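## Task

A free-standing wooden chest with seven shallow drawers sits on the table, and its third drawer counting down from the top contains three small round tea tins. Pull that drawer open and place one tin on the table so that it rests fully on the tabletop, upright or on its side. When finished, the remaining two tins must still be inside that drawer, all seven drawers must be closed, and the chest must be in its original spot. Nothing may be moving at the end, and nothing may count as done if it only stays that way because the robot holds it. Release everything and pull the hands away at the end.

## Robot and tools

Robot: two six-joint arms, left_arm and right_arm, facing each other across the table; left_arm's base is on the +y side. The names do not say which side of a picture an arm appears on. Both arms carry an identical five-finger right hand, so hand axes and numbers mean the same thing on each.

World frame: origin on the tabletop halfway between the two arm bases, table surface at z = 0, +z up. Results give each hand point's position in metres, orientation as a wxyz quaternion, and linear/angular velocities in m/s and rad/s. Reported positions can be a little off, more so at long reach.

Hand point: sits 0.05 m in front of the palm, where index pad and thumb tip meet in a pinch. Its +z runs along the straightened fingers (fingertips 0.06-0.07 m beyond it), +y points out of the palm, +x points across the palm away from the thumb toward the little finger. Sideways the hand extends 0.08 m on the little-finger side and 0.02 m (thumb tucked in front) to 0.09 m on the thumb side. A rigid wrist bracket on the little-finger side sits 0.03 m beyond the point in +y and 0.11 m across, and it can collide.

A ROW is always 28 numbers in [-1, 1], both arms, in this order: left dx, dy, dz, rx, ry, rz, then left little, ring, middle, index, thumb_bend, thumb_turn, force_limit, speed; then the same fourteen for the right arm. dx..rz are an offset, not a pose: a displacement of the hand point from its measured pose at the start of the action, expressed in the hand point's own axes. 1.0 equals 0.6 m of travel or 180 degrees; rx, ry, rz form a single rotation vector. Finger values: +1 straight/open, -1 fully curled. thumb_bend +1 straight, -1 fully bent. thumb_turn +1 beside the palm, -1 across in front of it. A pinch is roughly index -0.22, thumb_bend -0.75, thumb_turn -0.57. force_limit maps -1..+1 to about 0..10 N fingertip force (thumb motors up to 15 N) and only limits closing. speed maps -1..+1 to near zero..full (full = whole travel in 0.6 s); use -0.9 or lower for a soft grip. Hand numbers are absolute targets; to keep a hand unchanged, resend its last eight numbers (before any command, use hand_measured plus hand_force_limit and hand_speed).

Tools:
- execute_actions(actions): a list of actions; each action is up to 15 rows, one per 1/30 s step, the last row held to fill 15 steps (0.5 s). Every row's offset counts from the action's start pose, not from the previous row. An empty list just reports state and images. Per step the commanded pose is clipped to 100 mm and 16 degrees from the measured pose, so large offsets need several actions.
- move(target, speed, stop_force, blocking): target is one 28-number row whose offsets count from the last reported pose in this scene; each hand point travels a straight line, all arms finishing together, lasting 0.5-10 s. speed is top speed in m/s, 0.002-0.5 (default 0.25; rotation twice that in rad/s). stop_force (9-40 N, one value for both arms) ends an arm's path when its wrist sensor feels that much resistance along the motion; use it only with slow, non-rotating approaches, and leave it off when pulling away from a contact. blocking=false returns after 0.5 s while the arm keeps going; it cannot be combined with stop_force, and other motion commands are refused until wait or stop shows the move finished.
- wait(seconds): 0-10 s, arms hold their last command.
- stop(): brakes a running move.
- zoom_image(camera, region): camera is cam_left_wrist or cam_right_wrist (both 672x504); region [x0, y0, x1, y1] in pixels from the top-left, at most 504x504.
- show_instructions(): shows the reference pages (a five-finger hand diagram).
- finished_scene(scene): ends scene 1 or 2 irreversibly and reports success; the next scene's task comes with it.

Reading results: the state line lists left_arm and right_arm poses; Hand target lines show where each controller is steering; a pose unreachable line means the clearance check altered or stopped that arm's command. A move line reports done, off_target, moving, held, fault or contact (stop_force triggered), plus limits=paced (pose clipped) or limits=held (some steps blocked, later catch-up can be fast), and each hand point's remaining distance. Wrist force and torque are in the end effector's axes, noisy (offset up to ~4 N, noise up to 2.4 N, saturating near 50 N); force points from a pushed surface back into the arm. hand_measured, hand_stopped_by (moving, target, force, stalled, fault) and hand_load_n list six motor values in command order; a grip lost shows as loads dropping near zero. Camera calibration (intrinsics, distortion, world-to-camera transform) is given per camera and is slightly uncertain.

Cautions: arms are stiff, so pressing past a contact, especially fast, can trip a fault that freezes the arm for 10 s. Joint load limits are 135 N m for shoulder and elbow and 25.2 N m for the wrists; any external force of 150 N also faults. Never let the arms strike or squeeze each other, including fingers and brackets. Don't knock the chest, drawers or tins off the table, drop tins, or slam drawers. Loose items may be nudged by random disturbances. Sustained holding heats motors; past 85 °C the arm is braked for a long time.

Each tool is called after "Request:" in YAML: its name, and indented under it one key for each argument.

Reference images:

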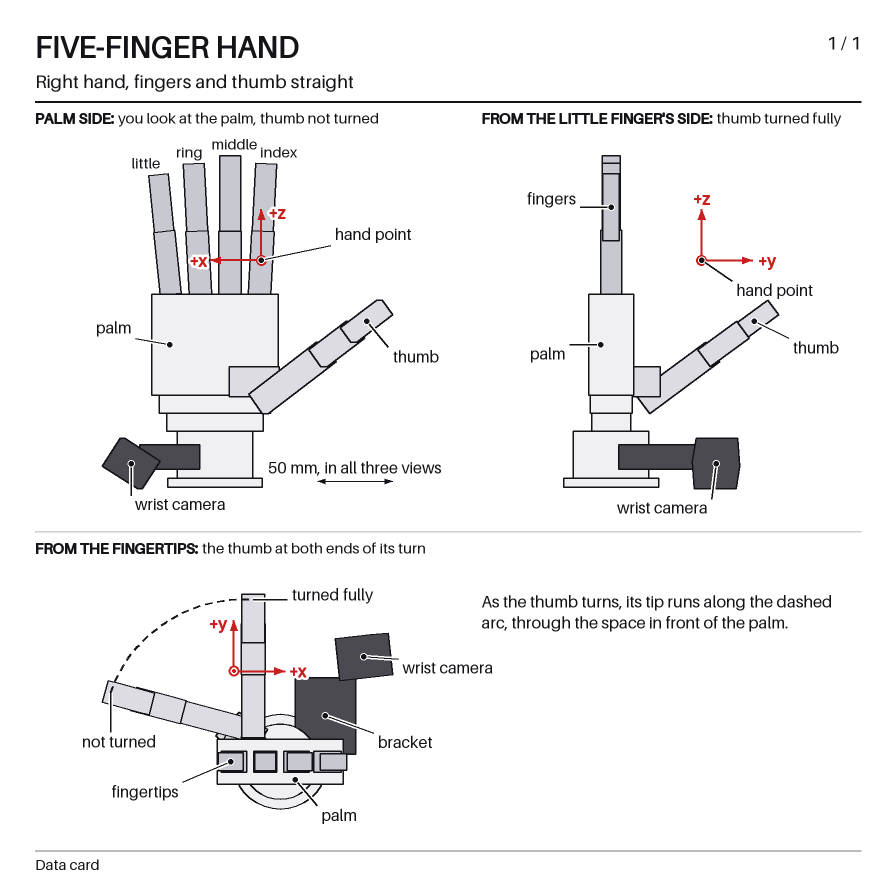

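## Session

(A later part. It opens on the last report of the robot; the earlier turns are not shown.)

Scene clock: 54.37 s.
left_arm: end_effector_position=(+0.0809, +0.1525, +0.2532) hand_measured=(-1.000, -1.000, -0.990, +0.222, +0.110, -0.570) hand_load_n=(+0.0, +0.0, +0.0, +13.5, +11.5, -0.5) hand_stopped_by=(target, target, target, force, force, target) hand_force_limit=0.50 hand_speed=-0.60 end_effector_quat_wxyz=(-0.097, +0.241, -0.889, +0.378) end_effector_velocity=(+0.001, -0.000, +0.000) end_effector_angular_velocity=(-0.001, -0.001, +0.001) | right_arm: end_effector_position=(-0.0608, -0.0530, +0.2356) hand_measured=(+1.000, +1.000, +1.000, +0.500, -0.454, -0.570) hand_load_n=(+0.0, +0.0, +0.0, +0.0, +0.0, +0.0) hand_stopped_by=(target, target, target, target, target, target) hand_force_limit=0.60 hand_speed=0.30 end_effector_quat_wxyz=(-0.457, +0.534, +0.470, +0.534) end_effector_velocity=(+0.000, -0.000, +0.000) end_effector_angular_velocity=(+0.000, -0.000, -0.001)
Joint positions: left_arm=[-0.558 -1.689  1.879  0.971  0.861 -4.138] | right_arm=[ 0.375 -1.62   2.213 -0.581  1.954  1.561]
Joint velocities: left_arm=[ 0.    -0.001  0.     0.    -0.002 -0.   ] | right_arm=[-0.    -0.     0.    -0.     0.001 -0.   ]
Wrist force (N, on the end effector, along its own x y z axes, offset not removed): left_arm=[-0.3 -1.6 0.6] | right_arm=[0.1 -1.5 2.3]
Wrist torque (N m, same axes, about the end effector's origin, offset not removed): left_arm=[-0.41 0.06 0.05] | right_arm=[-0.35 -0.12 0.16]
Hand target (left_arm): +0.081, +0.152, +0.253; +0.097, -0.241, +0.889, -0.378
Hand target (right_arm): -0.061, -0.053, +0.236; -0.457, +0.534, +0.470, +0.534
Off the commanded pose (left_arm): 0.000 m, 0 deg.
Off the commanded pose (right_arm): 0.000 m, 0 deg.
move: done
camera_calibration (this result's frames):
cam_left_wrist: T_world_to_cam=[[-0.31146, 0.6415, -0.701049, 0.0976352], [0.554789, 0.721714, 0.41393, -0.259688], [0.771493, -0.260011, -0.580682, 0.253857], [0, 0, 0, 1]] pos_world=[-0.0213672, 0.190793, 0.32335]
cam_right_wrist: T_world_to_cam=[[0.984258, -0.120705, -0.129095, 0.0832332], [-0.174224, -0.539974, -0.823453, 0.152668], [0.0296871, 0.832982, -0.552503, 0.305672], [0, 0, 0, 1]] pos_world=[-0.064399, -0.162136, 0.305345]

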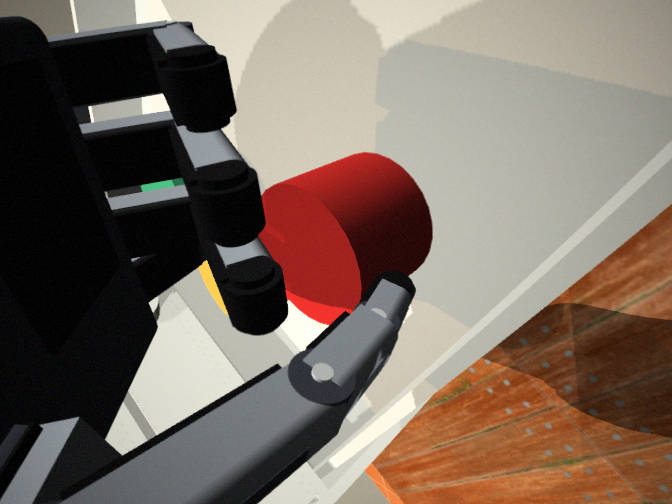

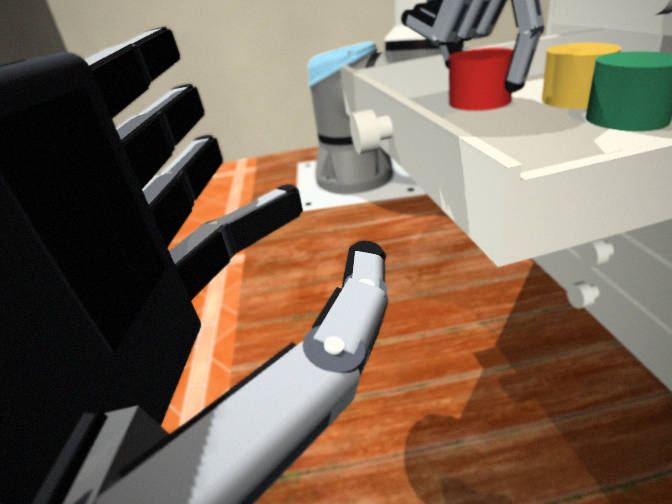

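Lift 6 cm straight up.

Request:
move:
  target: [0,-0.07,-0.07,0,0,0,-1,-1,-0.99,-0.3,-0.6,-0.57,0.5,-0.6, 0,0,0,0,0,0,1,1,1,0.5,-0.45,-0.57,0.6,0.3]
  speed: 0.04

Scene clock: 56.33 s.
left_arm: end_effector_position=(+0.0809, +0.1535, +0.3123) hand_measured=(-1.000, -1.000, -0.990, +0.222, +0.110, -0.570) hand_load_n=(+0.0, +0.0, +0.0, +13.5, +11.5, -0.5) hand_stopped_by=(target, target, target, force, force, target) hand_force_limit=0.50 hand_speed=-0.60 end_effector_quat_wxyz=(-0.097, +0.241, -0.889, +0.378) end_effector_velocity=(-0.000, +0.000, +0.003) end_effector_angular_velocity=(+0.001, -0.001, +0.000) | right_arm: end_effector_position=(-0.0608, -0.0530, +0.2356) hand_measured=(+1.000, +1.000, +1.000, +0.500, -0.454, -0.570) hand_load_n=(+0.0, +0.0, +0.0, +0.0, +0.0, +0.0) hand_stopped_by=(target, target, target, target, target, target) hand_force_limit=0.60 hand_speed=0.30 end_effector_quat_wxyz=(-0.457, +0.534, +0.470, +0.534) end_effector_velocity=(-0.000, +0.000, -0.000) end_effector_angular_velocity=(-0.001, +0.000, +0.000)
Joint positions: left_arm=[-0.56  -1.708  1.744  1.127  0.86  -4.141] | right_arm=[ 0.375 -1.62   2.213 -0.581  1.954  1.561]
Joint velocities: left_arm=[-0.     0.    -0.007  0.008  0.    -0.001] | right_arm=[-0.     0.001  0.    -0.    -0.     0.001]
Wrist force (N, on the end effector, along its own x y z axes, offset not removed): left_arm=[0.2 -0.9 -0.3] | right_arm=[-0.7 -1.9 3.6]
Wrist torque (N m, same axes, about the end effector's origin, offset not removed): left_arm=[-0.28 0.04 0.04] | right_arm=[-0.57 0.02 0.11]
Hand target (left_arm): +0.081, +0.153, +0.313; +0.097, -0.241, +0.889, -0.378
Hand target (right_arm): -0.061, -0.053, +0.236; -0.457, +0.534, +0.470, +0.534
Off the commanded pose (left_arm): 0.000 m, 0 deg.
Off the commanded pose (right_arm): 0.000 m, 0 deg.
move: done
camera_calibration (this result's frames):
cam_left_wrist: T_world_to_cam=[[-0.31145, 0.641481, -0.701071, 0.138411], [0.554814, 0.721715, 0.413895, -0.284864], [0.771479, -0.260057, -0.580681, 0.288417], [0, 0, 0, 1]] pos_world=[-0.0213528, 0.191808, 0.382418]
cam_right_wrist: T_world_to_cam=[[0.984258, -0.120705, -0.129095, 0.0832332], [-0.174224, -0.539973, -0.823453, 0.152668], [0.0296872, 0.832982, -0.552503, 0.305672], [0, 0, 0, 1]] pos_world=[-0.064399, -0.162136, 0.305345]

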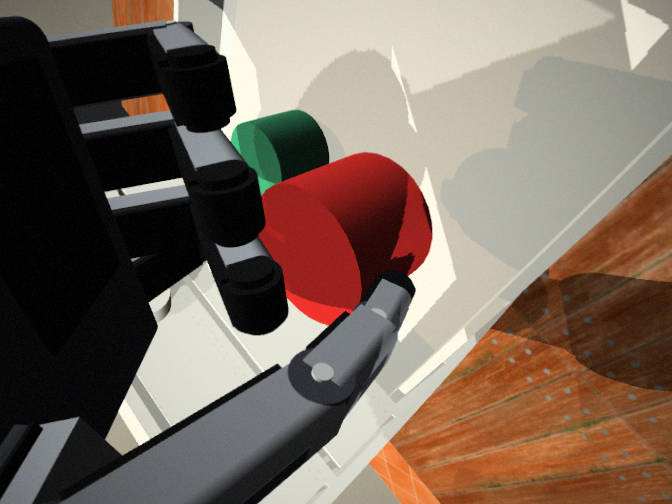

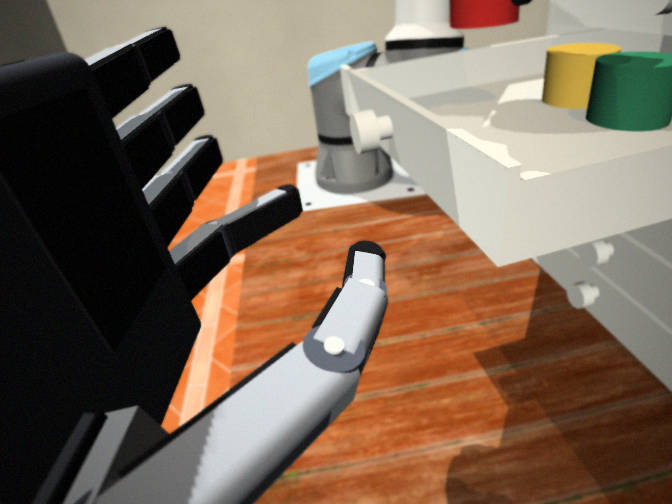

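Request:
move:
  target: [-0.17,0.162,-0.162,0,0,0,-1,-1,-0.99,-0.3,-0.6,-0.57,0.5,-0.6, 0,0.025,0.15,0,0,0,1,1,1,0.5,-0.45,-0.57,0.6,0.3]
  speed: 0.1

Request:
move:
  target: [0,0.306,0.306,0,0,0,-1,-1,-0.99,-0.3,-0.6,-0.57,0.5,-0.6, 0,0.008,0.05,0,0,0,1,1,1,0.5,-0.45,-0.57,0.6,0.3]
  speed: 0.1

Scene clock: 59.40 s.
left_arm: end_effector_position=(+0.1004, +0.3218, +0.3089) hand_measured=(-1.000, -1.000, -0.990, +0.222, +0.110, -0.570) hand_load_n=(+0.0, +0.0, +0.0, +13.5, +11.5, -0.5) hand_stopped_by=(target, target, target, force, force, target) hand_force_limit=0.50 hand_speed=-0.60 end_effector_quat_wxyz=(-0.114, +0.253, -0.903, +0.329) end_effector_velocity=(-0.001, +0.000, -0.000) end_effector_angular_velocity=(-0.016, -0.029, +0.010) | right_arm: end_effector_position=(-0.0332, +0.0340, +0.2347) hand_measured=(+1.000, +1.000, +1.000, +0.500, -0.454, -0.570) hand_load_n=(+0.0, +0.0, +0.0, +0.0, +0.0, +0.0) hand_stopped_by=(target, target, target, target, target, target) hand_force_limit=0.60 hand_speed=0.30 end_effector_quat_wxyz=(-0.457, +0.534, +0.470, +0.534) end_effector_velocity=(+0.000, -0.000, -0.000) end_effector_angular_velocity=(-0.001, -0.000, +0.000)
Joint positions: left_arm=[-1.538 -2.324  2.277  2.092  1.018 -5.426] | right_arm=[ 0.248 -1.471  2.061 -0.579  1.827  1.559]
Joint velocities: left_arm=[-0.21  -0.085  0.068  0.171  0.087 -0.237] | right_arm=[-0.     0.     0.001  0.    -0.    -0.   ]
Wrist force (N, on the end effector, along its own x y z axes, offset not removed): left_arm=[-0.2 0.9 1.0] | right_arm=[-0.2 -1.9 2.8]
Wrist torque (N m, same axes, about the end effector's origin, offset not removed): left_arm=[-0.18 0.11 0.12] | right_arm=[-0.52 -0.12 0.16]
Hand target (left_arm): +0.100, +0.322, +0.309; +0.116, -0.253, +0.902, -0.331
Hand target (right_arm): -0.033, +0.034, +0.235; -0.457, +0.534, +0.470, +0.534
Off the commanded pose (left_arm): 0.002 m, 6 deg.
Off the commanded pose (right_arm): 0.000 m, 0 deg.
move: off_target (left_arm)
camera_calibration (this result's frames):
cam_left_wrist: T_world_to_cam=[[-0.339016, 0.698344, -0.630384, -0.00322498], [0.530136, 0.695356, 0.485217, -0.4268], [0.77719, -0.169693, -0.605954, 0.293297], [0, 0, 0, 1]] pos_world=[-0.00277901, 0.3488, 0.382782]
cam_right_wrist: T_world_to_cam=[[0.98431, -0.120697, -0.128711, 0.0664092], [-0.173895, -0.539914, -0.823562, 0.203787], [0.0299085, 0.833022, -0.552431, 0.231926], [0, 0, 0, 1]] pos_world=[-0.0368661, -0.0751568, 0.304502]

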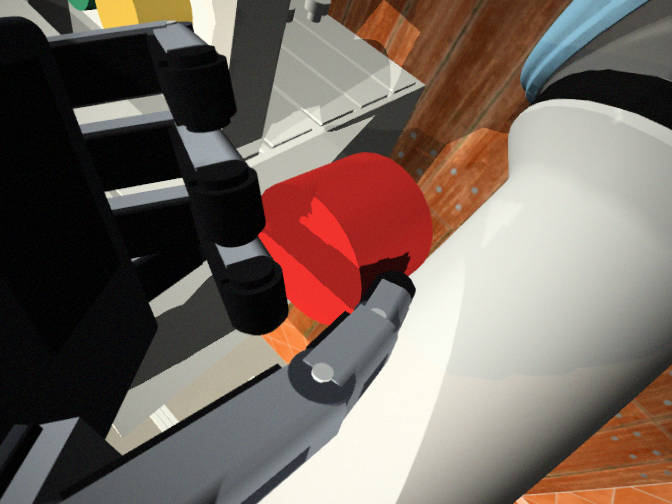

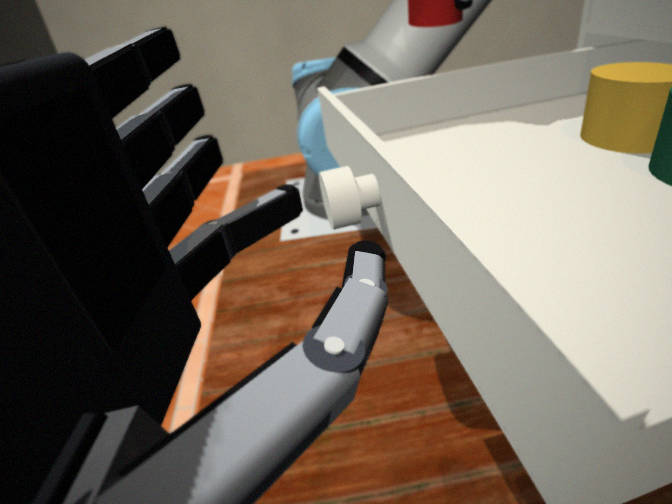

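Scene clock: 62.27 s.
left_arm: end_effector_position=(+0.1003, +0.3218, +0.3074) hand_measured=(-1.000, -1.000, -0.990, +0.222, +0.110, -0.570) hand_load_n=(+0.0, +0.0, +0.0, +13.5, +11.0, -0.5) hand_stopped_by=(target, target, target, force, force, target) hand_force_limit=0.50 hand_speed=-0.60 end_effector_quat_wxyz=(-0.115, +0.253, -0.902, +0.330) end_effector_velocity=(-0.000, -0.000, +0.000) end_effector_angular_velocity=(-0.002, -0.004, -0.001) | right_arm: end_effector_position=(-0.0243, +0.0627, +0.2345) hand_measured=(+1.000, +1.000, +1.000, +0.500, -0.454, -0.570) hand_load_n=(+0.0, +0.0, +0.0, +0.0, +0.0, +0.0) hand_stopped_by=(target, target, target, target, target, target) hand_force_limit=0.60 hand_speed=0.30 end_effector_quat_wxyz=(-0.457, +0.534, +0.470, +0.535) end_effector_velocity=(+0.000, +0.003, -0.000) end_effector_angular_velocity=(-0.001, -0.000, +0.001)
Joint positions: left_arm=[-1.55  -2.329  2.285  2.098  1.023 -5.439] | right_arm=[ 0.217 -1.419  2.002 -0.572  1.796  1.559]
Joint velocities: left_arm=[ 0.     0.002  0.     0.001 -0.002  0.   ] | right_arm=[-0.002  0.005 -0.005  0.001 -0.004 -0.   ]
Wrist force (N, on the end effector, along its own x y z axes, offset not removed): left_arm=[1.1 -0.5 1.5] | right_arm=[0.2 -1.7 2.4]
Wrist torque (N m, same axes, about the end effector's origin, offset not removed): left_arm=[-0.23 0.01 0.09] | right_arm=[-0.38 -0.10 0.19]
Hand target (left_arm): +0.100, +0.322, +0.307; +0.115, -0.253, +0.902, -0.330
Hand target (right_arm): -0.024, +0.063, +0.234; -0.457, +0.534, +0.470, +0.535
Off the commanded pose (left_arm): 0.258 m, 0 deg; position clipped at the last step of the last action.
Off the commanded pose (right_arm): 0.000 m, 0 deg.
move: held (left_arm); limits=paced,held; held on 82 of 86 steps (left_arm), including the last (left_arm)
pose unreachable (left arm): on one or more control steps of this call, first in action 0 (counted from 0), this arm could not follow its commanded pose, so it was not sent that pose on those steps. On the call's last step it was still not sent that pose. It may still have moved: this result reports where it is.
cause: the commanded pose would bring two parts of the arm too close to each other (joints 3 (elbow) to 6 (wrist 3) lie between them).
camera_calibration (this result's frames):
cam_left_wrist: T_world_to_cam=[[-0.338683, 0.697715, -0.631259, -0.00378617], [0.529066, 0.696018, 0.485437, -0.426274], [0.778064, -0.169568, -0.604866, 0.291997], [0, 0, 0, 1]] pos_world=[-0.00294784, 0.34885, 0.381159]
cam_right_wrist: T_world_to_cam=[[0.984322, -0.120698, -0.128615, 0.0610624], [-0.173815, -0.5399, -0.823588, 0.220604], [0.0299662, 0.833031, -0.552414, 0.207596], [0, 0, 0, 1]] pos_world=[-0.0279816, -0.0464601, 0.30422]

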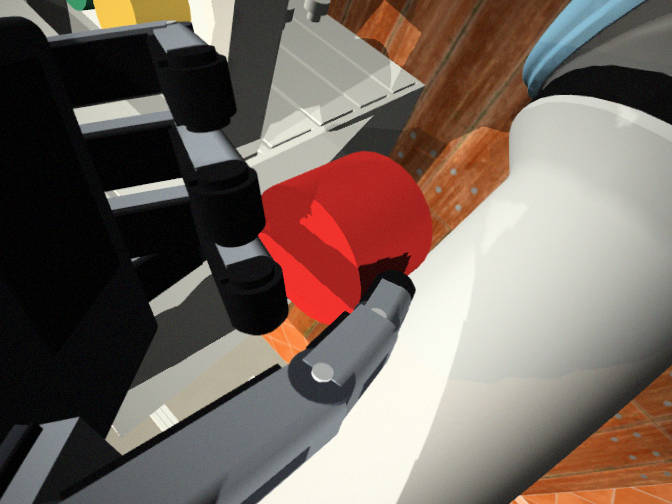

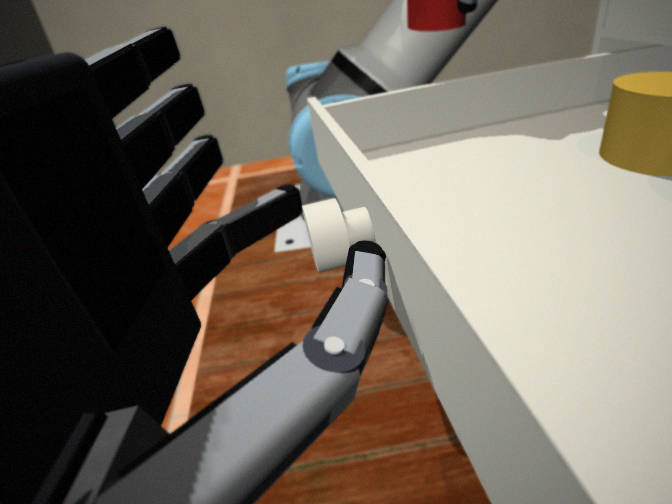

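Request:
move:
  target: [0,0,0,0,0,0,-1,-1,-0.99,-0.3,-0.6,-0.57,0.5,-0.6, 0,0,0,0,0,0,1,1,1,-0.5,-0.9,-0.57,0.6,-0.5]

Request:
move:
  target: [0,0,0,0,0,0,-1,-1,-0.99,-0.3,-0.6,-0.57,0.5,-0.6, 0.006,0.325,0.074,0,0,0,1,1,1,-0.5,-0.9,-0.57,0.6,-0.5]
  speed: 0.06

Scene clock: 63.23 s.
left_arm: end_effector_position=(+0.1003, +0.3218, +0.3074) hand_measured=(-1.000, -1.000, -0.990, +0.222, +0.110, -0.570) hand_load_n=(+0.0, +0.0, +0.0, +13.5, +11.0, -0.5) hand_stopped_by=(target, target, target, force, force, target) hand_force_limit=0.50 hand_speed=-0.60 end_effector_quat_wxyz=(-0.115, +0.253, -0.902, +0.330) end_effector_velocity=(+0.000, +0.000, -0.000) end_effector_angular_velocity=(+0.000, +0.000, +0.000) | right_arm: end_effector_position=(-0.0242, +0.0627, +0.2344) hand_measured=(+1.000, +1.000, +1.000, +0.118, -0.712, -0.570) hand_load_n=(+0.0, +0.0, +0.0, +11.5, +12.0, -0.5) hand_stopped_by=(target, target, target, force, force, target) hand_force_limit=0.60 hand_speed=-0.50 end_effector_quat_wxyz=(-0.457, +0.534, +0.470, +0.535) end_effector_velocity=(-0.000, -0.000, -0.000) end_effector_angular_velocity=(-0.001, -0.000, +0.001)
Joint positions: left_arm=[-1.55  -2.329  2.285  2.098  1.023 -5.439] | right_arm=[ 0.217 -1.419  2.002 -0.572  1.796  1.559]
Joint velocities: left_arm=[ 0.    -0.001  0.001 -0.     0.    -0.   ] | right_arm=[ 0.  0.  0.  0. -0. -0.]
Wrist force (N, on the end effector, along its own x y z axes, offset not removed): left_arm=[-0.4 -1.4 0.5] | right_arm=[0.0 -0.5 3.1]
Wrist torque (N m, same axes, about the end effector's origin, offset not removed): left_arm=[-0.24 0.26 -0.03] | right_arm=[-0.41 -0.12 0.21]
Hand target (left_arm): +0.100, +0.322, +0.307; +0.115, -0.253, +0.902, -0.330
Hand target (right_arm): -0.024, +0.063, +0.234; -0.457, +0.534, +0.470, +0.535
Off the commanded pose (left_arm): 0.000 m, 0 deg.
Off the commanded pose (right_arm): 0.000 m, 0 deg.
move: done
camera_calibration (this result's frames):
cam_left_wrist: T_world_to_cam=[[-0.338682, 0.697715, -0.63126, -0.00378594], [0.529064, 0.696018, 0.485438, -0.426275], [0.778065, -0.169568, -0.604864, 0.291997], [0, 0, 0, 1]] pos_world=[-0.00294828, 0.34885, 0.381159]
cam_right_wrist: T_world_to_cam=[[0.984313, -0.120794, -0.128592, 0.0610099], [-0.173852, -0.539967, -0.823536, 0.22058], [0.0300432, 0.832974, -0.552497, 0.207608], [0, 0, 0, 1]] pos_world=[-0.0279418, -0.0464566, 0.304204]

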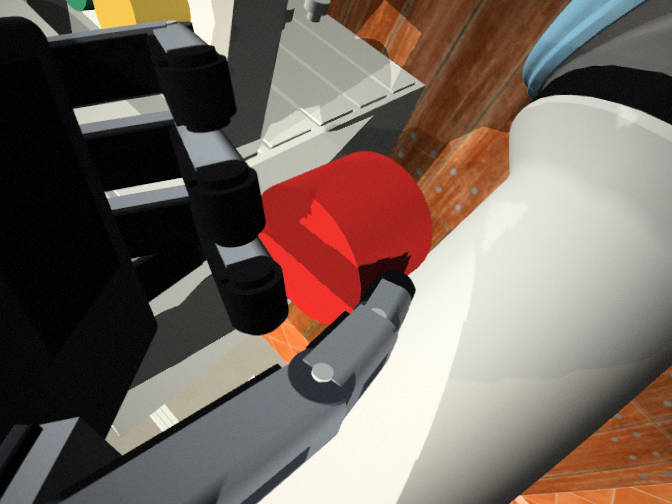

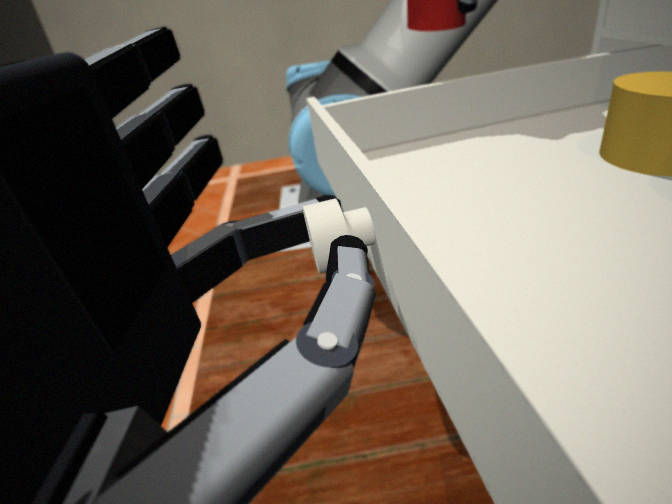

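Scene clock: 67.03 s.
left_arm: end_effector_position=(+0.1003, +0.3218, +0.3074) hand_measured=(-1.000, -1.000, -0.990, +0.222, +0.110, -0.570) hand_load_n=(+0.0, +0.0, +0.0, +13.5, +11.0, -0.5) hand_stopped_by=(target, target, target, force, force, target) hand_force_limit=0.50 hand_speed=-0.60 end_effector_quat_wxyz=(-0.115, +0.253, -0.902, +0.330) end_effector_velocity=(-0.000, -0.001, +0.000) end_effector_angular_velocity=(-0.003, +0.001, -0.001) | right_arm: end_effector_position=(+0.1748, +0.0792, +0.2407) hand_measured=(+1.000, +1.000, +1.000, +0.120, -0.714, -0.570) hand_load_n=(+0.0, +0.0, +0.0, +19.0, +4.0, +1.0) hand_stopped_by=(target, target, target, force, force, target) hand_force_limit=0.60 hand_speed=-0.50 end_effector_quat_wxyz=(-0.457, +0.533, +0.470, +0.535) end_effector_velocity=(+0.002, +0.000, -0.001) end_effector_angular_velocity=(-0.001, +0.000, +0.002)
Joint positions: left_arm=[-1.55  -2.329  2.285  2.098  1.023 -5.439] | right_arm=[-0.295 -1.467  2.038 -0.56   1.284  1.552]
Joint velocities: left_arm=[-0.    -0.    -0.    -0.    -0.003 -0.   ] | right_arm=[-0.005  0.001 -0.     0.    -0.008 -0.   ]
Wrist force (N, on the end effector, along its own x y z axes, offset not removed): left_arm=[1.1 -1.5 -0.4] | right_arm=[-2.6 -10.7 19.1]
Wrist torque (N m, same axes, about the end effector's origin, offset not removed): left_arm=[-0.20 0.03 0.01] | right_arm=[-0.54 0.05 0.11]
Hand target (left_arm): +0.100, +0.322, +0.307; +0.115, -0.253, +0.902, -0.330
Hand target (right_arm): +0.175, +0.079, +0.241; -0.457, +0.533, +0.470, +0.535
Off the commanded pose (left_arm): 0.000 m, 0 deg.
Off the commanded pose (right_arm): 0.000 m, 0 deg.
move: done
camera_calibration (this result's frames):
cam_left_wrist: T_world_to_cam=[[-0.338682, 0.697715, -0.63126, -0.00378589], [0.529064, 0.696018, 0.485438, -0.426275], [0.778066, -0.169568, -0.604864, 0.291997], [0, 0, 0, 1]] pos_world=[-0.00294828, 0.34885, 0.381159]
cam_right_wrist: T_world_to_cam=[[0.984508, -0.120908, -0.126986, -0.132545], [-0.172579, -0.540184, -0.823661, 0.269091], [0.0309913, 0.832816, -0.552681, 0.191273], [0, 0, 0, 1]] pos_world=[0.171003, -0.0299619, 0.310522]

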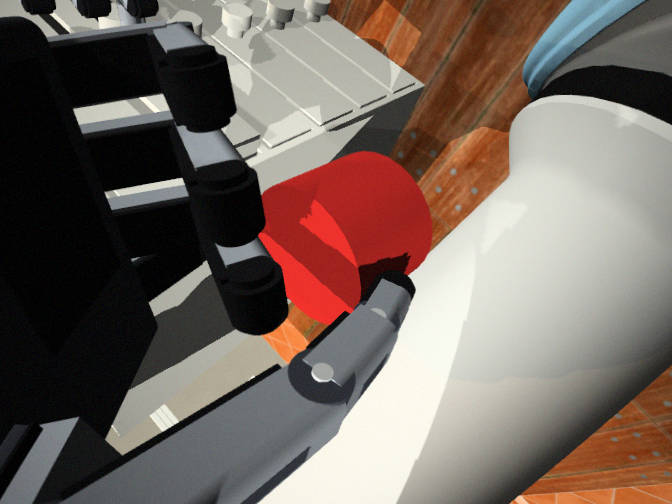

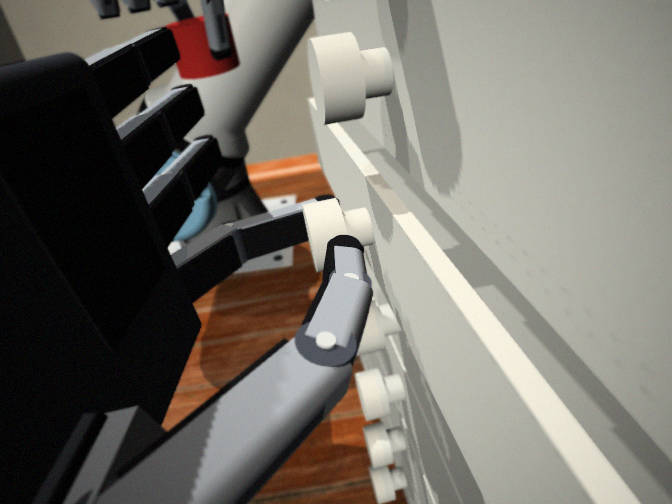

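Request:
move:
  target: [0,0,0,0,0,0,-1,-1,-0.99,-0.3,-0.6,-0.57,0.5,-0.6, 0,0.03,0.012,0,0,0,1,1,1,-0.5,-0.9,-0.57,0.6,-0.5]
  speed: 0.01
  stop_force: 15

Scene clock: 68.83 s.
left_arm: end_effector_position=(+0.1003, +0.3218, +0.3074) hand_measured=(-1.000, -1.000, -0.990, +0.222, +0.110, -0.570) hand_load_n=(+0.0, +0.0, +0.0, +13.5, +11.0, -0.5) hand_stopped_by=(target, target, target, force, force, target) hand_force_limit=0.50 hand_speed=-0.60 end_effector_quat_wxyz=(-0.115, +0.253, -0.902, +0.330) end_effector_velocity=(-0.000, -0.000, +0.000) end_effector_angular_velocity=(-0.001, -0.001, -0.001) | right_arm: end_effector_position=(+0.1870, +0.0822, +0.2407) hand_measured=(+1.000, +1.000, +1.000, +0.120, -0.720, -0.570) hand_load_n=(+0.0, +0.0, +0.0, +20.0, +0.0, +2.0) hand_stopped_by=(target, target, target, force, force, target) hand_force_limit=0.60 hand_speed=-0.50 end_effector_quat_wxyz=(-0.457, +0.533, +0.470, +0.535) end_effector_velocity=(-0.003, -0.002, -0.001) end_effector_angular_velocity=(-0.001, +0.001, -0.003)
Joint positions: left_arm=[-1.55  -2.329  2.285  2.098  1.023 -5.439] | right_arm=[-0.321 -1.457  2.027 -0.558  1.258  1.551]
Joint velocities: left_arm=[-0.     0.001 -0.    -0.    -0.001 -0.   ] | right_arm=[ 0.007 -0.004  0.006 -0.     0.01   0.   ]
Wrist force (N, on the end effector, along its own x y z axes, offset not removed): left_arm=[1.0 -1.7 0.7] | right_arm=[-2.4 -26.1 4.5]
Wrist torque (N m, same axes, about the end effector's origin, offset not removed): left_arm=[-0.35 0.13 0.13] | right_arm=[-0.08 0.04 0.18]
Hand target (left_arm): +0.100, +0.322, +0.307; +0.115, -0.253, +0.902, -0.330
Hand target (right_arm): +0.186, +0.082, +0.241; -0.457, +0.533, +0.470, +0.535
Off the commanded pose (left_arm): 0.000 m, 0 deg.
Off the commanded pose (right_arm): 0.007 m, 0 deg.
move: contact (right_arm)
camera_calibration (this result's frames):
cam_left_wrist: T_world_to_cam=[[-0.338682, 0.697715, -0.63126, -0.00378591], [0.529064, 0.696018, 0.485438, -0.426275], [0.778065, -0.169568, -0.604864, 0.291997], [0, 0, 0, 1]] pos_world=[-0.00294829, 0.34885, 0.381159]
cam_right_wrist: T_world_to_cam=[[0.984508, -0.120895, -0.126997, -0.144224], [-0.172591, -0.540425, -0.823501, 0.27281], [0.0309245, 0.832662, -0.552918, 0.188487], [0, 0, 0, 1]] pos_world=[0.183245, -0.0269488, 0.310561]

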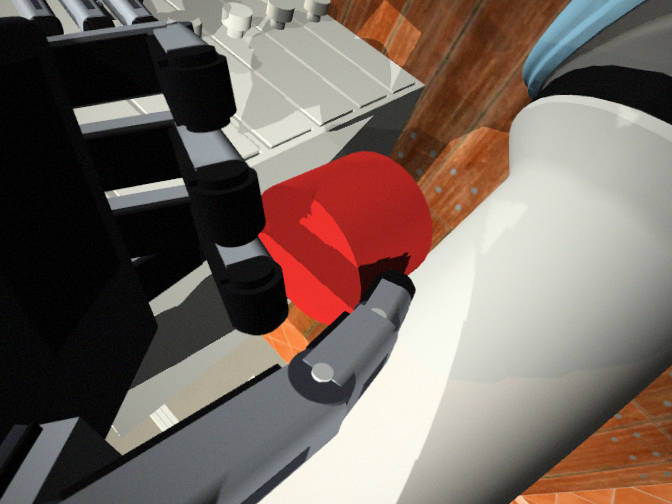

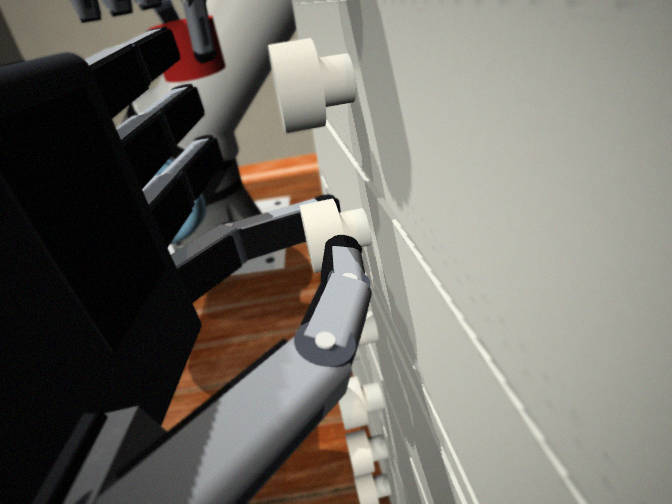

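Request:
move:
  target: [0,0,0,0,0,0,-1,-1,-0.99,-0.3,-0.6,-0.57,0.5,-0.6, 0,-0.005,-0.0,0,0,0,1,1,1,0.7,-0.6,-0.57,0.6,0.3]
  speed: 0.01

Request:
move:
  target: [0,0,0,0,0,0,-1,-1,-0.99,-0.3,-0.6,-0.57,0.5,-0.6, 0,-0.005,-0.04,0,0,0,1,1,1,0.7,-0.6,-0.57,0.6,0.3]
  speed: 0.03

Request:
move:
  target: [0,0,0,0,0,0,-1,-1,-0.99,-0.3,-0.6,-0.57,0.5,-0.6, 0,-0.35,-0.4,0,0,0,1,1,1,0.7,-0.6,-0.57,0.6,0.3]

Scene clock: 69.70 s.
left_arm: end_effector_position=(+0.1003, +0.3218, +0.3074) hand_measured=(-1.000, -1.000, -0.990, +0.222, +0.110, -0.570) hand_load_n=(+0.0, +0.0, +0.0, +13.5, +11.0, -0.5) hand_stopped_by=(target, target, target, force, force, target) hand_force_limit=0.50 hand_speed=-0.60 end_effector_quat_wxyz=(-0.115, +0.253, -0.902, +0.330) end_effector_velocity=(-0.000, -0.000, -0.000) end_effector_angular_velocity=(-0.000, -0.001, +0.000) | right_arm: end_effector_position=(+0.1843, +0.0825, +0.2407) hand_measured=(+1.000, +1.000, +1.000, +0.700, -0.600, -0.570) hand_load_n=(+0.0, +0.0, +0.0, +0.0, +0.0, +0.0) hand_stopped_by=(target, target, target, target, target, target) hand_force_limit=0.60 hand_speed=0.30 end_effector_quat_wxyz=(-0.457, +0.533, +0.470, +0.535) end_effector_velocity=(-0.001, +0.000, -0.000) end_effector_angular_velocity=(-0.001, +0.000, -0.000)
Joint positions: left_arm=[-1.55  -2.329  2.285  2.098  1.023 -5.439] | right_arm=[-0.314 -1.456  2.027 -0.559  1.265  1.551]
Joint velocities: left_arm=[ 0.  0.  0. -0. -0. -0.] | right_arm=[ 0.004  0.001 -0.001  0.001  0.004 -0.   ]
Wrist force (N, on the end effector, along its own x y z axes, offset not removed): left_arm=[-0.1 -1.4 1.6] | right_arm=[0.1 -2.4 2.9]
Wrist torque (N m, same axes, about the end effector's origin, offset not removed): left_arm=[-0.39 0.27 0.09] | right_arm=[-0.57 -0.13 0.13]
Hand target (left_arm): +0.100, +0.322, +0.307; +0.115, -0.253, +0.902, -0.330
Hand target (right_arm): +0.184, +0.083, +0.241; -0.457, +0.533, +0.470, +0.535
Off the commanded pose (left_arm): 0.000 m, 0 deg.
Off the commanded pose (right_arm): 0.000 m, 0 deg.
move: done
camera_calibration (this result's frames):
cam_left_wrist: T_world_to_cam=[[-0.338682, 0.697715, -0.63126, -0.00378593], [0.529064, 0.696018, 0.485438, -0.426275], [0.778065, -0.169568, -0.604864, 0.291997], [0, 0, 0, 1]] pos_world=[-0.0029483, 0.34885, 0.381159]
cam_right_wrist: T_world_to_cam=[[0.984522, -0.120881, -0.126903, -0.141456], [-0.172504, -0.540418, -0.823523, 0.272501], [0.0309675, 0.832668, -0.552906, 0.188228], [0, 0, 0, 1]] pos_world=[0.180445, -0.0265658, 0.310532]

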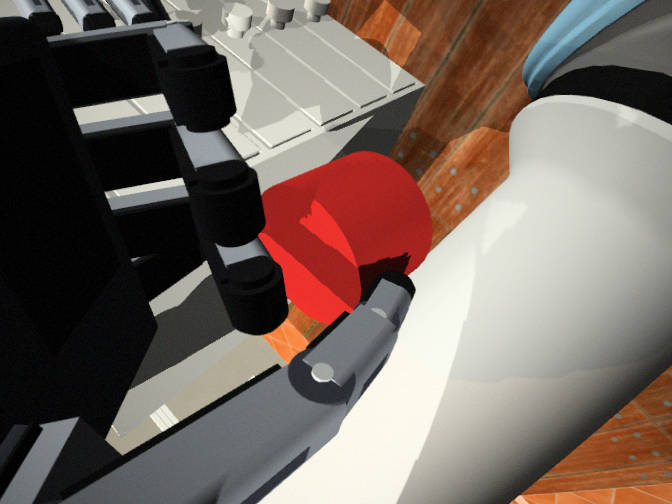

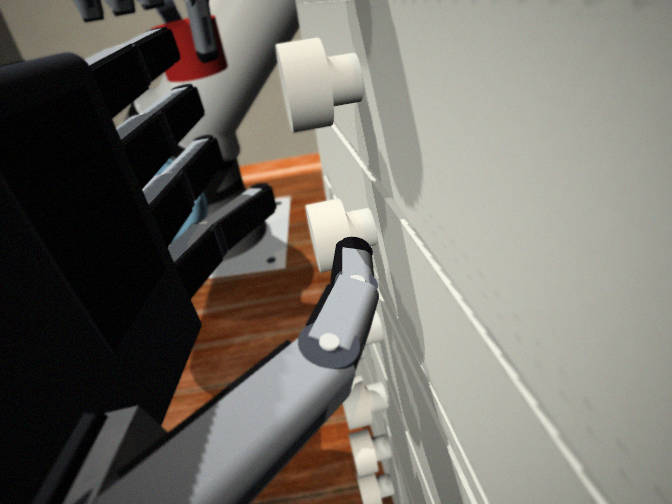

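Scene clock: 70.87 s.
left_arm: end_effector_position=(+0.1003, +0.3218, +0.3074) hand_measured=(-1.000, -1.000, -0.990, +0.222, +0.110, -0.570) hand_load_n=(+0.0, +0.0, +0.0, +13.5, +11.0, -0.5) hand_stopped_by=(target, target, target, force, force, target) hand_force_limit=0.50 hand_speed=-0.60 end_effector_quat_wxyz=(-0.115, +0.253, -0.902, +0.330) end_effector_velocity=(+0.000, +0.000, +0.000) end_effector_angular_velocity=(+0.001, -0.001, +0.000) | right_arm: end_effector_position=(+0.1780, +0.0595, +0.2409) hand_measured=(+1.000, +1.000, +1.000, +0.700, -0.600, -0.570) hand_load_n=(+0.0, +0.0, +0.0, +0.0, +0.0, +0.0) hand_stopped_by=(target, target, target, target, target, target) hand_force_limit=0.60 hand_speed=0.30 end_effector_quat_wxyz=(-0.457, +0.533, +0.470, +0.535) end_effector_velocity=(-0.001, -0.003, -0.000) end_effector_angular_velocity=(-0.000, +0.000, +0.002)
Joint positions: left_arm=[-1.55  -2.329  2.285  2.098  1.023 -5.439] | right_arm=[-0.326 -1.513  2.089 -0.564  1.253  1.551]
Joint velocities: left_arm=[ 0.     0.    -0.     0.     0.001 -0.   ] | right_arm=[-0.002 -0.007  0.007 -0.001 -0.004  0.   ]
Wrist force (N, on the end effector, along its own x y z axes, offset not removed): left_arm=[1.3 -0.3 -0.9] | right_arm=[-0.5 -3.0 2.1]
Wrist torque (N m, same axes, about the end effector's origin, offset not removed): left_arm=[-0.07 0.04 0.18] | right_arm=[-0.58 -0.03 0.08]
Hand target (left_arm): +0.100, +0.322, +0.307; +0.115, -0.253, +0.902, -0.330
Hand target (right_arm): +0.178, +0.059, +0.241; -0.457, +0.533, +0.470, +0.535
Off the commanded pose (left_arm): 0.000 m, 0 deg.
Off the commanded pose (right_arm): 0.000 m, 0 deg.
move: done
camera_calibration (this result's frames):
cam_left_wrist: T_world_to_cam=[[-0.338682, 0.697715, -0.63126, -0.00378587], [0.529064, 0.696018, 0.485438, -0.426275], [0.778065, -0.169568, -0.604864, 0.291997], [0, 0, 0, 1]] pos_world=[-0.00294831, 0.34885, 0.381159]
cam_right_wrist: T_world_to_cam=[[0.984524, -0.120902, -0.126866, -0.138041], [-0.172485, -0.540441, -0.823512, 0.259168], [0.0310003, 0.83265, -0.552931, 0.207717], [0, 0, 0, 1]] pos_world=[0.174168, -0.0495798, 0.310768]

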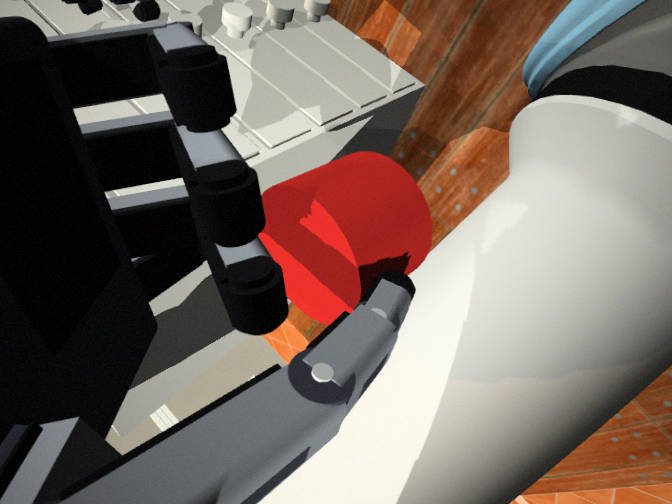

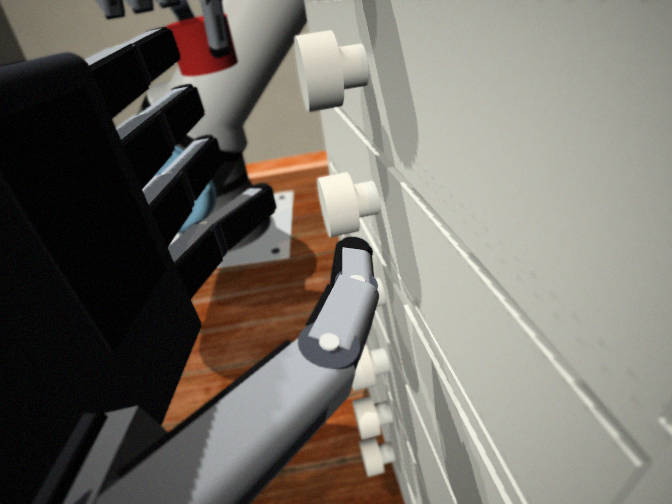

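Scene clock: 72.87 s.
left_arm: end_effector_position=(+0.1003, +0.3218, +0.3074) hand_measured=(-1.000, -1.000, -0.990, +0.222, +0.110, -0.570) hand_load_n=(+0.0, +0.0, +0.0, +13.5, +11.0, -0.5) hand_stopped_by=(target, target, target, force, force, target) hand_force_limit=0.50 hand_speed=-0.60 end_effector_quat_wxyz=(-0.115, +0.253, -0.902, +0.330) end_effector_velocity=(-0.000, +0.000, -0.000) end_effector_angular_velocity=(+0.001, +0.000, +0.000) | right_arm: end_effector_position=(-0.0636, -0.1483, +0.2404) hand_measured=(+1.000, +1.000, +1.000, +0.700, -0.600, -0.570) hand_load_n=(+0.0, +0.0, +0.0, +0.0, +0.0, +0.0) hand_stopped_by=(target, target, target, target, target, target) hand_force_limit=0.60 hand_speed=0.30 end_effector_quat_wxyz=(-0.458, +0.534, +0.470, +0.534) end_effector_velocity=(-0.002, -0.002, -0.000) end_effector_angular_velocity=(-0.002, -0.002, -0.010)
Joint positions: left_arm=[-1.55  -2.329  2.285  2.098  1.023 -5.439] | right_arm=[ 0.49  -1.827  2.364 -0.524  2.068  1.563]
Joint velocities: left_arm=[ 0.     0.    -0.    -0.     0.001  0.   ] | right_arm=[ 0.02   0.01  -0.006 -0.001  0.029 -0.001]
Wrist force (N, on the end effector, along its own x y z axes, offset not removed): left_arm=[0.1 -1.5 0.6] | right_arm=[-0.7 -1.4 2.1]
Wrist torque (N m, same axes, about the end effector's origin, offset not removed): left_arm=[-0.23 0.15 0.05] | right_arm=[-0.33 0.04 0.08]
Hand target (left_arm): +0.100, +0.322, +0.307; +0.115, -0.253, +0.902, -0.330
Hand target (right_arm): -0.064, -0.148, +0.240; -0.457, +0.534, +0.470, +0.534
Off the commanded pose (left_arm): 0.000 m, 0 deg.
Off the commanded pose (right_arm): 0.000 m, 0 deg.
move: done
camera_calibration (this result's frames):
cam_left_wrist: T_world_to_cam=[[-0.338682, 0.697715, -0.63126, -0.00378595], [0.529064, 0.696018, 0.485438, -0.426275], [0.778066, -0.169568, -0.604864, 0.291997], [0, 0, 0, 1]] pos_world=[-0.00294831, 0.34885, 0.381159]
cam_right_wrist: T_world_to_cam=[[0.984326, -0.119692, -0.129522, 0.0754408], [-0.174038, -0.540529, -0.823127, 0.104509], [0.0285112, 0.832768, -0.552888, 0.387772], [0, 0, 0, 1]] pos_world=[-0.0671257, -0.257404, 0.31019]

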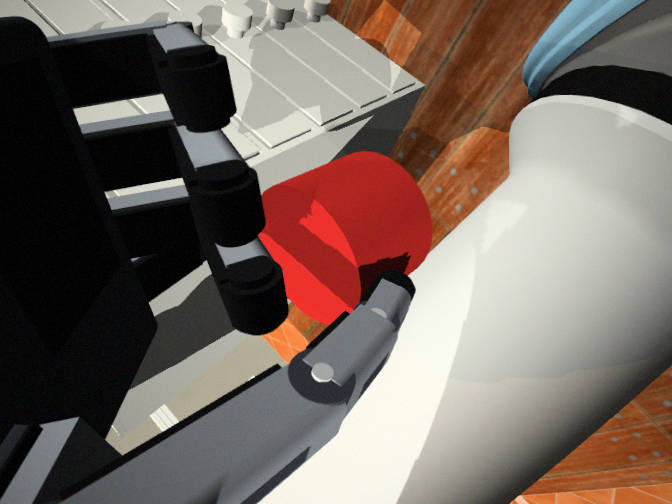

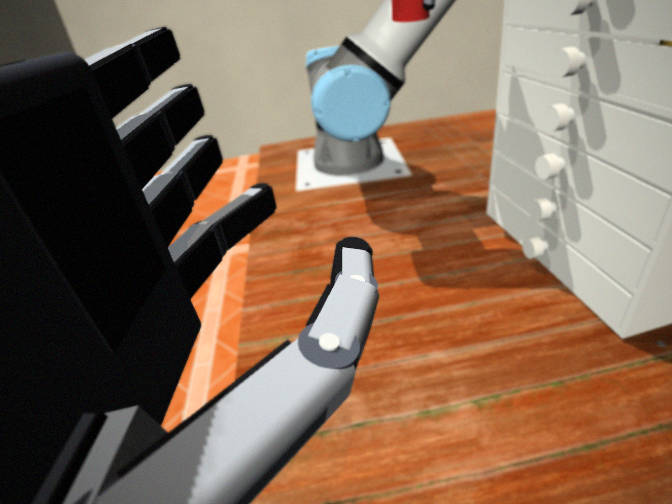

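Request:
move:
  target: [0.172,-0.163,0.163,0,0,0,-1,-1,-0.99,-0.3,-0.6,-0.57,0.5,-0.6, 0,0,0,0,0,0,1,1,1,0.7,-0.6,-0.57,0.6,0.3]
  speed: 0.12

Request:
move:
  target: [0,0.295,0.295,0,0,0,-1,-1,-0.99,-0.3,-0.6,-0.57,0.5,-0.6, 0,0,0,0,0,0,1,1,1,0.7,-0.6,-0.57,0.6,0.3]
  speed: 0.12

Scene clock: 80.30 s.
left_arm: end_effector_position=(+0.0869, +0.1504, +0.2937) hand_measured=(-1.000, -1.000, -0.990, +0.222, +0.110, -0.570) hand_load_n=(+0.0, +0.0, +0.0, +13.5, +11.5, -0.5) hand_stopped_by=(target, target, target, force, force, target) hand_force_limit=0.50 hand_speed=-0.60 end_effector_quat_wxyz=(-0.116, +0.253, -0.902, +0.332) end_effector_velocity=(+0.000, +0.000, -0.000) end_effector_angular_velocity=(+0.011, +0.009, -0.003) | right_arm: end_effector_position=(-0.0636, -0.1483, +0.2404) hand_measured=(+1.000, +1.000, +1.000, +0.700, -0.600, -0.570) hand_load_n=(+0.0, +0.0, +0.0, +0.0, +0.0, +0.0) hand_stopped_by=(target, target, target, target, target, target) hand_force_limit=0.60 hand_speed=0.30 end_effector_quat_wxyz=(-0.458, +0.534, +0.470, +0.534) end_effector_velocity=(+0.000, +0.000, +0.000) end_effector_angular_velocity=(+0.001, +0.000, -0.000)
Joint positions: left_arm=[-0.491 -1.623  1.71   1.151  0.923 -4.13 ] | right_arm=[ 0.49  -1.827  2.364 -0.524  2.068  1.563]
Joint velocities: left_arm=[ 0.011  0.004 -0.008  0.002  0.017  0.011] | right_arm=[-0. -0. -0. -0. -0.  0.]
Wrist force (N, on the end effector, along its own x y z axes, offset not removed): left_arm=[-0.5 0.7 0.2] | right_arm=[-0.4 -1.4 1.6]
Wrist torque (N m, same axes, about the end effector's origin, offset not removed): left_arm=[-0.14 0.13 0.13] | right_arm=[-0.32 0.04 0.14]
Hand target (left_arm): +0.087, +0.150, +0.294; +0.116, -0.253, +0.902, -0.331
Hand target (right_arm): -0.064, -0.148, +0.240; -0.458, +0.534, +0.470, +0.534
Off the commanded pose (left_arm): 0.001 m, 0 deg.
Off the commanded pose (right_arm): 0.000 m, 0 deg.
move: done; limits=paced
camera_calibration (this result's frames):
cam_left_wrist: T_world_to_cam=[[-0.337623, 0.694997, -0.634815, 0.10398], [0.527006, 0.698372, 0.484294, -0.293004], [0.77992, -0.171042, -0.602054, 0.264304], [0, 0, 0, 1]] pos_world=[-0.016615, 0.177568, 0.367033]
cam_right_wrist: T_world_to_cam=[[0.984326, -0.119692, -0.129522, 0.0754408], [-0.174038, -0.54053, -0.823127, 0.104509], [0.0285111, 0.832767, -0.552888, 0.387772], [0, 0, 0, 1]] pos_world=[-0.0671257, -0.257404, 0.31019]

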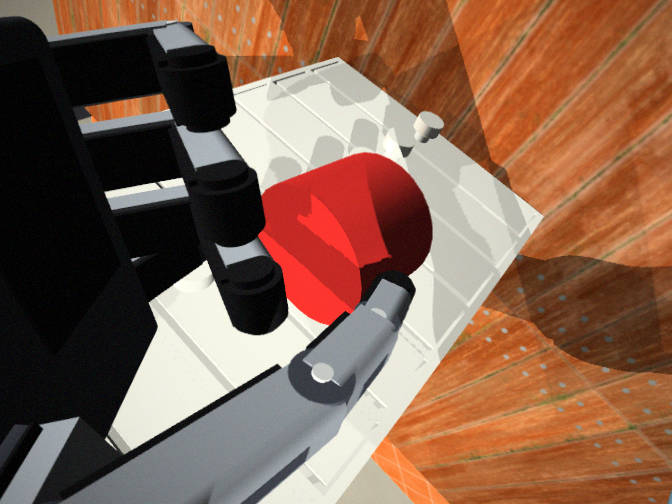

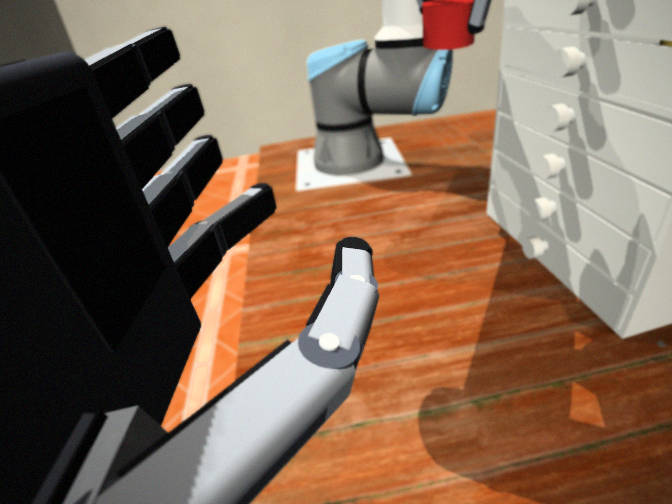

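Scene clock: 83.00 s.
left_arm: end_effector_position=(+0.0865, +0.1709, +0.0445) hand_measured=(-1.000, -1.000, -0.990, +0.222, +0.110, -0.570) hand_load_n=(+0.0, +0.0, +0.0, +13.5, +11.5, -0.5) hand_stopped_by=(target, target, target, force, force, target) hand_force_limit=0.50 hand_speed=-0.60 end_effector_quat_wxyz=(-0.116, +0.253, -0.902, +0.332) end_effector_velocity=(+0.000, -0.001, -0.002) end_effector_angular_velocity=(-0.001, -0.000, -0.000) | right_arm: end_effector_position=(-0.0636, -0.1483, +0.2404) hand_measured=(+1.000, +1.000, +1.000, +0.700, -0.600, -0.570) hand_load_n=(+0.0, +0.0, +0.0, +0.0, +0.0, +0.0) hand_stopped_by=(target, target, target, target, target, target) hand_force_limit=0.60 hand_speed=0.30 end_effector_quat_wxyz=(-0.458, +0.534, +0.470, +0.534) end_effector_velocity=(+0.000, -0.000, -0.000) end_effector_angular_velocity=(-0.002, -0.001, -0.001)
Joint positions: left_arm=[-0.534 -1.399  2.196  0.473  0.909 -4.182] | right_arm=[ 0.49  -1.827  2.364 -0.524  2.068  1.563]
Joint velocities: left_arm=[ 0.001  0.005  0.001 -0.008 -0.     0.002] | right_arm=[-0.    -0.     0.     0.002  0.001 -0.   ]
Wrist force (N, on the end effector, along its own x y z axes, offset not removed): left_arm=[1.1 -0.3 1.2] | right_arm=[0.3 -1.2 2.4]
Wrist torque (N m, same axes, about the end effector's origin, offset not removed): left_arm=[-0.37 -0.10 0.08] | right_arm=[-0.29 -0.13 0.22]
Hand target (left_arm): +0.087, +0.171, +0.044; +0.116, -0.253, +0.902, -0.332
Hand target (right_arm): -0.064, -0.148, +0.240; -0.458, +0.534, +0.470, +0.534
Off the commanded pose (left_arm): 0.001 m, 0 deg.
Off the commanded pose (right_arm): 0.000 m, 0 deg.
move: done
camera_calibration (this result's frames):
cam_left_wrist: T_world_to_cam=[[-0.337661, 0.69503, -0.634758, -0.0686123], [0.527055, 0.698342, 0.484284, -0.186457], [0.779871, -0.171029, -0.602122, 0.118079], [0, 0, 0, 1]] pos_world=[-0.0169807, 0.198094, 0.117844]
cam_right_wrist: T_world_to_cam=[[0.984326, -0.119692, -0.129522, 0.0754407], [-0.174038, -0.54053, -0.823127, 0.104509], [0.0285113, 0.832767, -0.552888, 0.387772], [0, 0, 0, 1]] pos_world=[-0.0671256, -0.257404, 0.31019]

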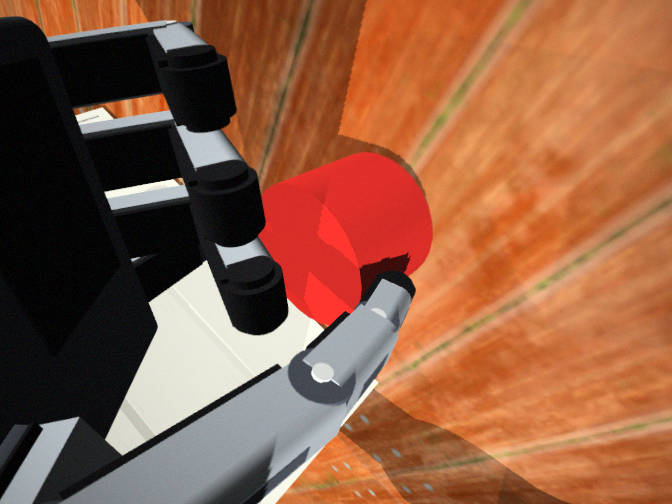

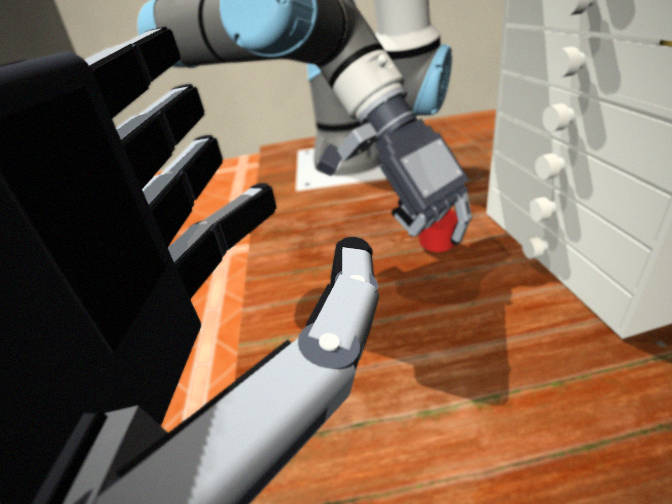

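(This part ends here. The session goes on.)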